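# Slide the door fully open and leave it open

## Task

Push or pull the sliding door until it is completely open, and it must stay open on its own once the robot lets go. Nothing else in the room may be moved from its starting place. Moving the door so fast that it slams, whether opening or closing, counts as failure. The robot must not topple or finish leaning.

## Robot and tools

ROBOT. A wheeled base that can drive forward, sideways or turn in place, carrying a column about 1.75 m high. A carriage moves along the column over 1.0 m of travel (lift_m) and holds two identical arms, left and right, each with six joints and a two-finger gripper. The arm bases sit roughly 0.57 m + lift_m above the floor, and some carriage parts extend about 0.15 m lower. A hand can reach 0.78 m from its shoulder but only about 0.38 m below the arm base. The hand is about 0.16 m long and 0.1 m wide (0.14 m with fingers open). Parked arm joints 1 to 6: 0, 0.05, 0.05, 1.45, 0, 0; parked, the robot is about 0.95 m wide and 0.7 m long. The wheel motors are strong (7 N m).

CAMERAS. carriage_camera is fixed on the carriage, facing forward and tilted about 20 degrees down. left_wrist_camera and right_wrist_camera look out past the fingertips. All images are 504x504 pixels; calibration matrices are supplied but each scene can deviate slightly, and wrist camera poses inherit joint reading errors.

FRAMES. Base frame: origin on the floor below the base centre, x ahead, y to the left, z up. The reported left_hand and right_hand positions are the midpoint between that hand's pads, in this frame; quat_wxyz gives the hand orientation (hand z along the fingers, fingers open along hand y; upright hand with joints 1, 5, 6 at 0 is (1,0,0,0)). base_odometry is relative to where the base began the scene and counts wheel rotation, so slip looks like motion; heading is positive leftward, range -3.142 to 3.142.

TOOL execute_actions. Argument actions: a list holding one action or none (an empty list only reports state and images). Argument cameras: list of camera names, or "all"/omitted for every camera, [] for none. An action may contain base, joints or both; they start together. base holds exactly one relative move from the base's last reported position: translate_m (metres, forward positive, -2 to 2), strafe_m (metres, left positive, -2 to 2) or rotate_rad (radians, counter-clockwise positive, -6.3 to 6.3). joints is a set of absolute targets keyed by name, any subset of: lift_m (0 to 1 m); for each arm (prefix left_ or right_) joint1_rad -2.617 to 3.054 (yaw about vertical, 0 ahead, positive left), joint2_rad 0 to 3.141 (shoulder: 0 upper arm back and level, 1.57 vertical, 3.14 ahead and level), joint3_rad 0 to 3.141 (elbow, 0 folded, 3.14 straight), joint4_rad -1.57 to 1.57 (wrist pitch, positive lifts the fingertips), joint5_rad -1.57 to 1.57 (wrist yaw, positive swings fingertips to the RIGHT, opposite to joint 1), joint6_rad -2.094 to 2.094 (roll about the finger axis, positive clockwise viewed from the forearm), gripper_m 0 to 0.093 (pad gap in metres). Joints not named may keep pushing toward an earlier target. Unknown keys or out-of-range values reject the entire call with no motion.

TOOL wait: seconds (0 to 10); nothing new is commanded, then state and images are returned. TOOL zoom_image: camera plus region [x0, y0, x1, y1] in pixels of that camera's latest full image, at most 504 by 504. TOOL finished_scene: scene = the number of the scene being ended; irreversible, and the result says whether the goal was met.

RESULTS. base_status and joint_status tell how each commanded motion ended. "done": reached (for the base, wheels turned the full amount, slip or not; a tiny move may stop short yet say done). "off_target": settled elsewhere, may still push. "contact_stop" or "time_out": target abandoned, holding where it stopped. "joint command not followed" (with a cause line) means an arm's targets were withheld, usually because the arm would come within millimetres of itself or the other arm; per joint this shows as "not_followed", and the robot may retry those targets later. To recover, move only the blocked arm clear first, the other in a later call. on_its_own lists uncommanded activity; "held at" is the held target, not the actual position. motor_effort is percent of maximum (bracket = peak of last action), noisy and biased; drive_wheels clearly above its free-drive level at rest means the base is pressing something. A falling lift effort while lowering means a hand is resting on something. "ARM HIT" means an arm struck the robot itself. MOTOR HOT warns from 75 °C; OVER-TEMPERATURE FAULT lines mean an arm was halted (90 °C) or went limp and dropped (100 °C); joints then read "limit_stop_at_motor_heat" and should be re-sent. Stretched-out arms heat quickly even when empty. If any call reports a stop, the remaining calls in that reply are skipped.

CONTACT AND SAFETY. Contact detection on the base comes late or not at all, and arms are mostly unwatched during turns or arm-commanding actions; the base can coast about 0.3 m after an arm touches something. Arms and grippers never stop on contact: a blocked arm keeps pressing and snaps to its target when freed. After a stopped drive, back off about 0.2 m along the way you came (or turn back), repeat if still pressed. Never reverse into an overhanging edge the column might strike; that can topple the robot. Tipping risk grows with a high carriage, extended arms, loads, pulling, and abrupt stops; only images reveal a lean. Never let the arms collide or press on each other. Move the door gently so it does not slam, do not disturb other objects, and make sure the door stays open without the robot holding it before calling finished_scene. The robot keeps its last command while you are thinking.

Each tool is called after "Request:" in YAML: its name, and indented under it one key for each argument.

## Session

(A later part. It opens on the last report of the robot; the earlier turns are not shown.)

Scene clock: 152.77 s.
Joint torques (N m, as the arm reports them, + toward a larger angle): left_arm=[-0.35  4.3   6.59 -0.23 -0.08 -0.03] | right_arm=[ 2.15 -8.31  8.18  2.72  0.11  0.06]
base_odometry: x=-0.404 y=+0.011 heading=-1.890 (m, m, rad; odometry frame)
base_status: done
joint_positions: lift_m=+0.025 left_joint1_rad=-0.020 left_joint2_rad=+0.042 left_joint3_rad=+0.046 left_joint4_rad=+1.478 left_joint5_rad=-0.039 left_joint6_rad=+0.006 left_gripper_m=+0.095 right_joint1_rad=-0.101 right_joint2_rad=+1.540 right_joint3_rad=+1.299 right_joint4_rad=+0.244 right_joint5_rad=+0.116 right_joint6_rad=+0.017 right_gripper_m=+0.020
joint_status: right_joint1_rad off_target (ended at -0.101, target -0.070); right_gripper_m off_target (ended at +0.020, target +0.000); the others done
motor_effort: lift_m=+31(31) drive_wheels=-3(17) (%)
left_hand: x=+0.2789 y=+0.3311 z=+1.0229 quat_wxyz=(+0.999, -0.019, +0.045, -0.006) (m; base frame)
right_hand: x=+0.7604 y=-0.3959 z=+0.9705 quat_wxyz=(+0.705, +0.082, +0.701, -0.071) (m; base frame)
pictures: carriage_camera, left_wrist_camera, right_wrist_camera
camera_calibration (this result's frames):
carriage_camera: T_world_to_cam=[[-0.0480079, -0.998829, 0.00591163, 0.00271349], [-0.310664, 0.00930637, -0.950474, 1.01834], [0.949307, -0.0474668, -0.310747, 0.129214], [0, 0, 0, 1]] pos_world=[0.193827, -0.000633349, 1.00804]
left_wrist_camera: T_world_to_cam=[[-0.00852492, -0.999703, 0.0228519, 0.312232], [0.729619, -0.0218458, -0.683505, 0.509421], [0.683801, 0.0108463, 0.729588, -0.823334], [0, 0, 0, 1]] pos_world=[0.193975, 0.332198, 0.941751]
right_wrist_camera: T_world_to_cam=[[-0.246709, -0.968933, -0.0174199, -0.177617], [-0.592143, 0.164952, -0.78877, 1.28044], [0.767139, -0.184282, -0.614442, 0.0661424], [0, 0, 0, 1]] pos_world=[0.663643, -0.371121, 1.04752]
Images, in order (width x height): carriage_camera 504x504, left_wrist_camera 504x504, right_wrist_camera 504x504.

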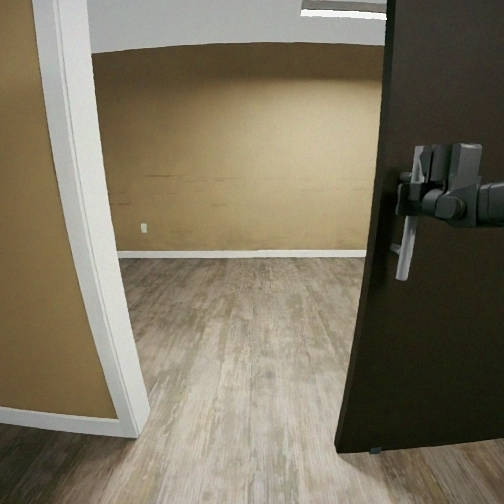

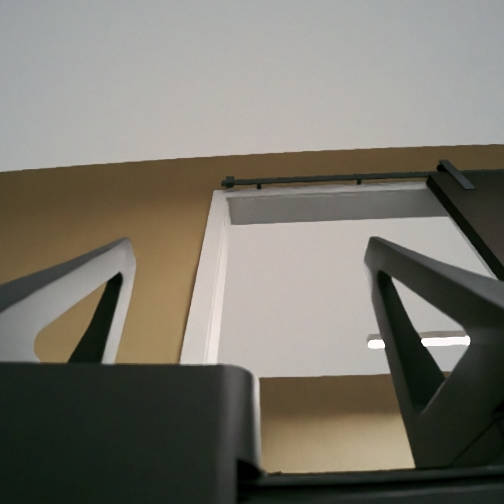

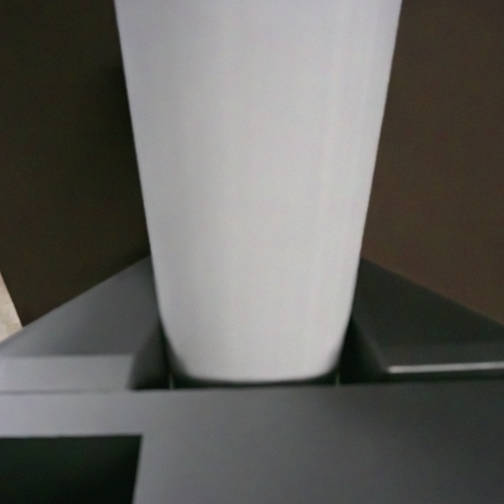

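About 12 cm remain, so I'll approach the stop slowly.

Request:
execute_actions:
  actions:
    - {"base": {"strafe_m": -0.08}, "joints": {"right_joint1_rad": -0.12, "right_joint5_rad": 0.14, "right_gripper_m": 0.0}}

Scene clock: 159.80 s.
Joint torques (N m, as the arm reports them, + toward a larger angle): left_arm=[-0.36  4.27  6.56 -0.24 -0.08 -0.02] | right_arm=[-1.77 -6.87  8.17  3.15  1.5   0.1 ]
base_odometry: x=-0.480 y=+0.037 heading=-1.890 (m, m, rad; odometry frame)
base_status: done
joint_positions: lift_m=+0.025 left_joint1_rad=-0.020 left_joint2_rad=+0.042 left_joint3_rad=+0.046 left_joint4_rad=+1.478 left_joint5_rad=-0.039 left_joint6_rad=+0.006 left_gripper_m=+0.095 right_joint1_rad=-0.098 right_joint2_rad=+1.526 right_joint3_rad=+1.299 right_joint4_rad=+0.208 right_joint5_rad=-0.014 right_joint6_rad=+0.014 right_gripper_m=+0.019
joint_status: right_joint1_rad off_target (ended at -0.098, target -0.120); right_joint5_rad off_target (ended at -0.015, target +0.140); right_gripper_m off_target (ended at +0.019, target +0.000)
motor_effort: lift_m=+31(31) drive_wheels=+2(11) (%)
left_hand: x=+0.2788 y=+0.3311 z=+1.0229 quat_wxyz=(+0.999, -0.019, +0.044, -0.006) (m; base frame)
right_hand: x=+0.7601 y=-0.3718 z=+0.9684 quat_wxyz=(+0.700, +0.035, +0.713, -0.024) (m; base frame)
pictures: carriage_camera, left_wrist_camera, right_wrist_camera
camera_calibration (this result's frames):
carriage_camera: T_world_to_cam=[[-0.0480079, -0.998829, 0.00591163, 0.00271349], [-0.310664, 0.00930637, -0.950474, 1.01834], [0.949307, -0.0474668, -0.310747, 0.129214], [0, 0, 0, 1]] pos_world=[0.193827, -0.000633349, 1.00804]
left_wrist_camera: T_world_to_cam=[[-0.00853364, -0.999702, 0.0228562, 0.312231], [0.729879, -0.021851, -0.683227, 0.509139], [0.683523, 0.0108518, 0.729849, -0.823467], [0, 0, 0, 1]] pos_world=[0.193912, 0.332199, 0.941727]
right_wrist_camera: T_world_to_cam=[[-0.115851, -0.993174, -0.01355, -0.266617], [-0.626556, 0.0836579, -0.774874, 1.25714], [0.770718, -0.0812803, -0.631971, 0.122017], [0, 0, 0, 1]] pos_world=[0.662738, -0.360049, 1.04762]
Images, in order (width x height): carriage_camera 504x504, left_wrist_camera 504x504, right_wrist_camera 504x504.

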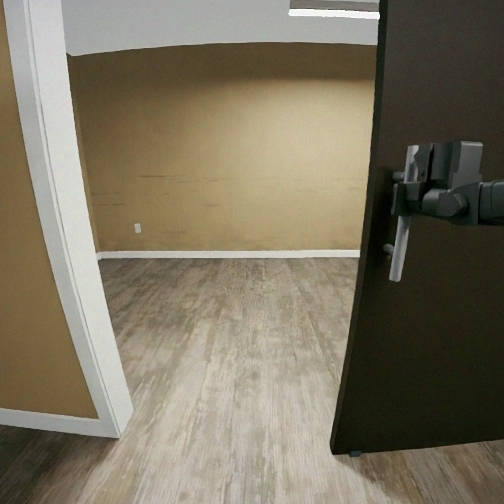

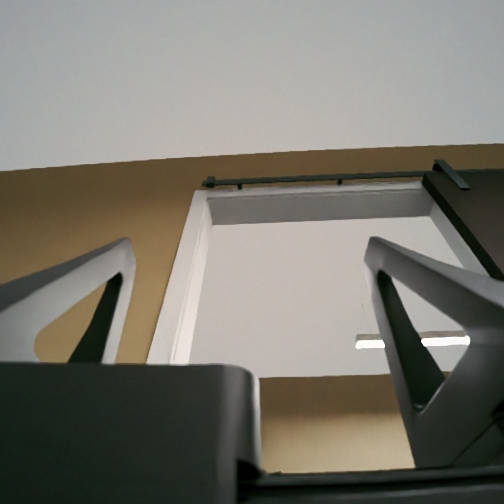

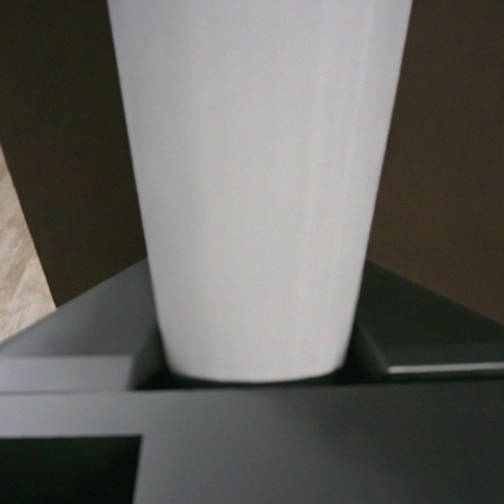

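Request:
execute_actions:
  actions:
    - {"base": {"strafe_m": -0.06}, "joints": {"right_joint1_rad": -0.13, "right_joint5_rad": 0.15, "right_gripper_m": 0.0}}

Scene clock: 165.13 s.
Joint torques (N m, as the arm reports them, + toward a larger angle): left_arm=[-0.39  4.22  6.63 -0.22 -0.08 -0.03] | right_arm=[-1.83 -5.42  8.81  3.31  1.62  0.1 ]
base_odometry: x=-0.537 y=+0.055 heading=-1.890 (m, m, rad; odometry frame)
base_status: done
joint_positions: lift_m=+0.025 left_joint1_rad=-0.020 left_joint2_rad=+0.042 left_joint3_rad=+0.046 left_joint4_rad=+1.478 left_joint5_rad=-0.039 left_joint6_rad=+0.006 left_gripper_m=+0.095 right_joint1_rad=-0.107 right_joint2_rad=+1.513 right_joint3_rad=+1.291 right_joint4_rad=+0.195 right_joint5_rad=-0.018 right_joint6_rad=+0.013 right_gripper_m=+0.019
joint_status: right_joint1_rad off_target (ended at -0.107, target -0.130); right_joint5_rad off_target (ended at -0.018, target +0.150); right_gripper_m off_target (ended at +0.019, target +0.000)
motor_effort: lift_m=+31(31) drive_wheels=+3(11) (%)
left_hand: x=+0.2788 y=+0.3311 z=+1.0229 quat_wxyz=(+0.999, -0.019, +0.044, -0.006) (m; base frame)
right_hand: x=+0.7561 y=-0.3756 z=+0.9680 quat_wxyz=(+0.697, +0.037, +0.715, -0.026) (m; base frame)
pictures: carriage_camera, left_wrist_camera, right_wrist_camera
camera_calibration (this result's frames):
carriage_camera: T_world_to_cam=[[-0.0480079, -0.998829, 0.00591163, 0.00271349], [-0.310664, 0.00930637, -0.950474, 1.01834], [0.949307, -0.0474668, -0.310747, 0.129214], [0, 0, 0, 1]] pos_world=[0.193827, -0.000633349, 1.00804]
left_wrist_camera: T_world_to_cam=[[-0.00853364, -0.999702, 0.0228562, 0.312231], [0.729879, -0.021851, -0.683227, 0.509139], [0.683523, 0.0108518, 0.729849, -0.823467], [0, 0, 0, 1]] pos_world=[0.193912, 0.332199, 0.941727]
right_wrist_camera: T_world_to_cam=[[-0.121616, -0.99249, -0.0131415, -0.266606], [-0.631363, 0.0875675, -0.770527, 1.25553], [0.765892, -0.0854116, -0.637271, 0.131731], [0, 0, 0, 1]] pos_world=[0.659381, -0.363296, 1.04787]
Images, in order (width x height): carriage_camera 504x504, left_wrist_camera 504x504, right_wrist_camera 504x504.

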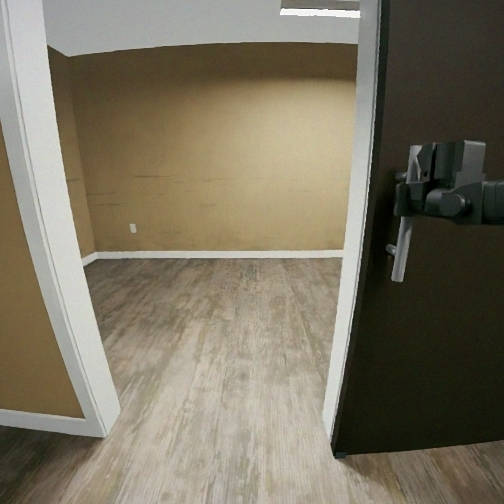

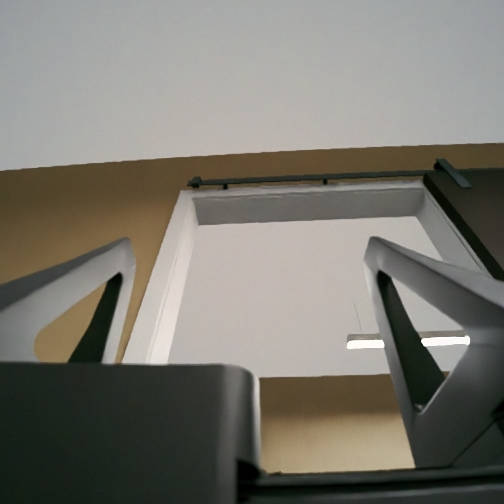

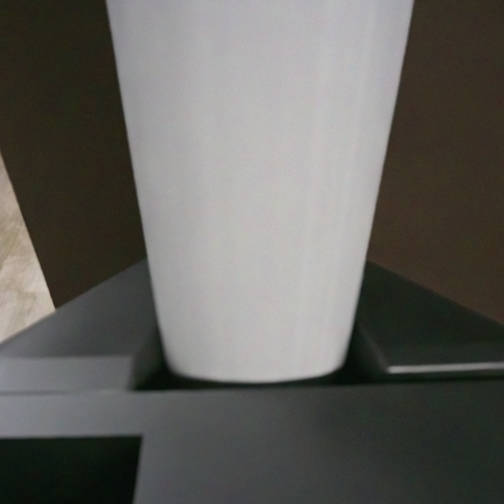

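The opening is fully clear and the floor guide sits at the door's edge. One small nudge will confirm the door is on its stop.

Request:
execute_actions:
  actions:
    - {"base": {"strafe_m": -0.03}, "joints": {"right_joint1_rad": -0.14, "right_joint5_rad": 0.15, "right_gripper_m": 0.0}}
  cameras: ["carriage_camera"]

Scene clock: 174.53 s.
Joint torques (N m, as the arm reports them, + toward a larger angle): left_arm=[-0.28  4.25  6.68 -0.23 -0.08 -0.02] | right_arm=[-6.86 -4.78  8.89  3.47  1.51  0.09]
base_odometry: x=-0.566 y=+0.065 heading=-1.890 (m, m, rad; odometry frame)
base_status: done
joint_positions: lift_m=+0.025 left_joint1_rad=-0.020 left_joint2_rad=+0.042 left_joint3_rad=+0.046 left_joint4_rad=+1.479 left_joint5_rad=-0.039 left_joint6_rad=+0.006 left_gripper_m=+0.095 right_joint1_rad=-0.048 right_joint2_rad=+1.507 right_joint3_rad=+1.290 right_joint4_rad=+0.180 right_joint5_rad=-0.007 right_joint6_rad=+0.014 right_gripper_m=+0.019
joint_status: right_joint1_rad off_target (ended at -0.048, target -0.140); right_joint5_rad off_target (ended at -0.007, target +0.150); right_gripper_m off_target (ended at +0.019, target +0.000)
motor_effort: lift_m=+31(31) drive_wheels=+4(10) (%)
left_hand: x=+0.2787 y=+0.3311 z=+1.0229 quat_wxyz=(+0.999, -0.019, +0.044, -0.006) (m; base frame)
right_hand: x=+0.7565 y=-0.3479 z=+0.9665 quat_wxyz=(+0.694, +0.020, +0.720, -0.009) (m; base frame)
pictures: carriage_camera
camera_calibration (this result's frames):
carriage_camera: T_world_to_cam=[[-0.0480079, -0.998829, 0.00591163, 0.00271349], [-0.310664, 0.00930637, -0.950474, 1.01834], [0.949307, -0.0474668, -0.310747, 0.129214], [0, 0, 0, 1]] pos_world=[0.193827, -0.000633349, 1.00804]
Images, in order (width x height): carriage_camera 504x504.

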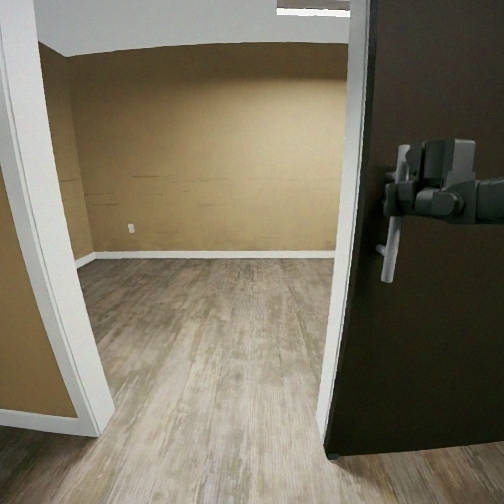

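The door is against its stop. I'll hold the arm at its current pose, release the handle and back away.

Request:
execute_actions:
  actions:
    - {"joints": {"right_joint1_rad": -0.05, "right_joint5_rad": -0.005, "right_joint2_rad": 1.507, "right_joint4_rad": 0.18, "right_gripper_m": 0.093}}
  cameras: ["right_wrist_camera"]

Request:
execute_actions:
  actions:
    - {"base": {"translate_m": -0.25}}

Scene clock: 180.27 s.
Joint torques (N m, as the arm reports them, + toward a larger angle): left_arm=[-0.45  4.29  6.6  -0.23 -0.06 -0.03] | right_arm=[-0.09 -8.3   8.89  2.55  0.15  0.06]
base_odometry: x=-0.566 y=+0.065 heading=-1.890 (m, m, rad; odometry frame)
base_status: not commanded
joint_positions: lift_m=+0.025 left_joint1_rad=-0.020 left_joint2_rad=+0.042 left_joint3_rad=+0.046 left_joint4_rad=+1.479 left_joint5_rad=-0.039 left_joint6_rad=+0.006 left_gripper_m=+0.095 right_joint1_rad=-0.051 right_joint2_rad=+1.501 right_joint3_rad=+1.290 right_joint4_rad=+0.170 right_joint5_rad=-0.013 right_joint6_rad=+0.016 right_gripper_m=+0.093
joint_status: all done
motor_effort: lift_m=+31(31) drive_wheels=+1(4) (%)
left_hand: x=+0.2787 y=+0.3311 z=+1.0229 quat_wxyz=(+0.999, -0.019, +0.044, -0.006) (m; base frame)
right_hand: x=+0.7549 y=-0.3481 z=+0.9668 quat_wxyz=(+0.693, +0.020, +0.721, -0.007) (m; base frame)
pictures: right_wrist_camera
camera_calibration (this result's frames):
right_wrist_camera: T_world_to_cam=[[-0.0710374, -0.997355, -0.0153902, -0.277256], [-0.646023, 0.0577585, -0.76113, 1.24303], [0.760005, -0.0441262, -0.648417, 0.163897], [0, 0, 0, 1]] pos_world=[0.65877, -0.341086, 1.04812]
Images, in order (width x height): right_wrist_camera 504x504.

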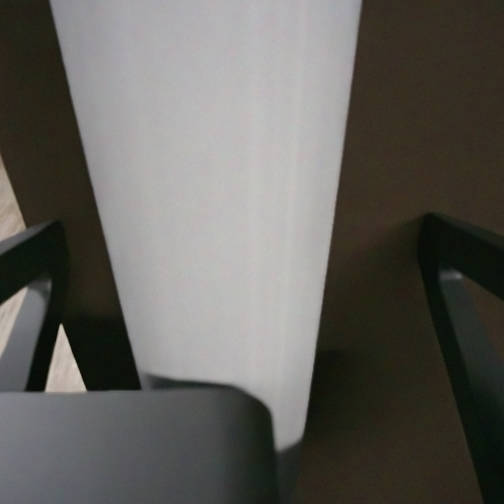

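Scene clock: 182.60 s.
Joint torques (N m, as the arm reports them, + toward a larger angle): left_arm=[-0.36  4.28  6.61 -0.23 -0.08 -0.04] | right_arm=[-0.02 -8.26  8.95  2.44  0.14  0.07]
base_odometry: x=-0.487 y=+0.302 heading=-1.890 (m, m, rad; odometry frame)
base_status: done
joint_positions: lift_m=+0.025 left_joint1_rad=-0.020 left_joint2_rad=+0.042 left_joint3_rad=+0.046 left_joint4_rad=+1.479 left_joint5_rad=-0.039 left_joint6_rad=+0.006 left_gripper_m=+0.095 right_joint1_rad=-0.051 right_joint2_rad=+1.501 right_joint3_rad=+1.290 right_joint4_rad=+0.178 right_joint5_rad=-0.013 right_joint6_rad=+0.016 right_gripper_m=+0.093
joint_status: not commanded
motor_effort: lift_m=+31(31) drive_wheels=-3(10) (%)
left_hand: x=+0.2787 y=+0.3311 z=+1.0229 quat_wxyz=(+0.999, -0.019, +0.044, -0.006) (m; base frame)
right_hand: x=+0.7549 y=-0.3482 z=+0.9686 quat_wxyz=(+0.695, +0.020, +0.719, -0.008) (m; base frame)
pictures: carriage_camera, left_wrist_camera, right_wrist_camera
camera_calibration (this result's frames):
carriage_camera: T_world_to_cam=[[-0.0480079, -0.998829, 0.00591163, 0.00271349], [-0.310664, 0.00930637, -0.950474, 1.01834], [0.949307, -0.0474668, -0.310747, 0.129214], [0, 0, 0, 1]] pos_world=[0.193827, -0.000633349, 1.00804]
left_wrist_camera: T_world_to_cam=[[-0.00855108, -0.999702, 0.0228647, 0.312229], [0.7304, -0.0218613, -0.682669, 0.508575], [0.682966, 0.0108628, 0.73037, -0.823733], [0, 0, 0, 1]] pos_world=[0.193788, 0.332202, 0.941679]
right_wrist_camera: T_world_to_cam=[[-0.0713057, -0.997334, -0.0155223, -0.276954], [-0.640475, 0.0577105, -0.765808, 1.24476], [0.764662, -0.0446648, -0.642882, 0.155937], [0, 0, 0, 1]] pos_world=[0.658251, -0.341087, 1.0492]
Images, in order (width x height): carriage_camera 504x504, left_wrist_camera 504x504, right_wrist_camera 504x504.

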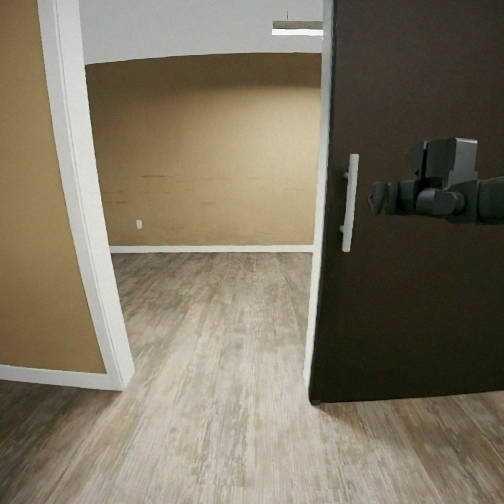

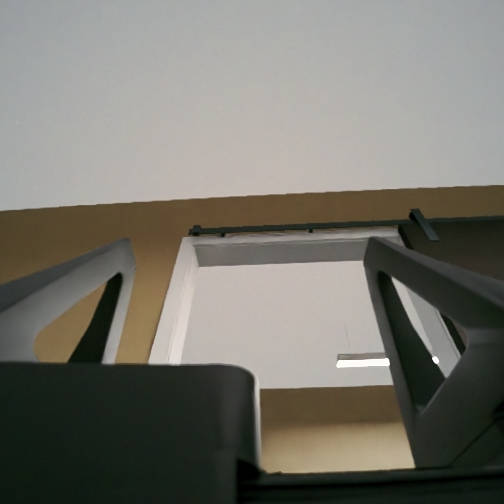

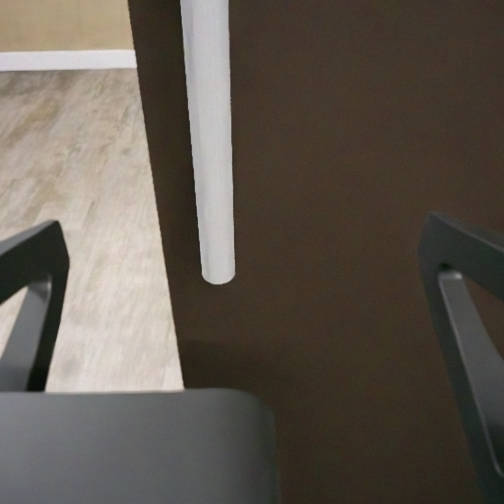

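The door is fully open and stays there without the robot. I'll end scene 2.

Request:
finished_scene:
  scene: 2

The scene is finished: the task was done.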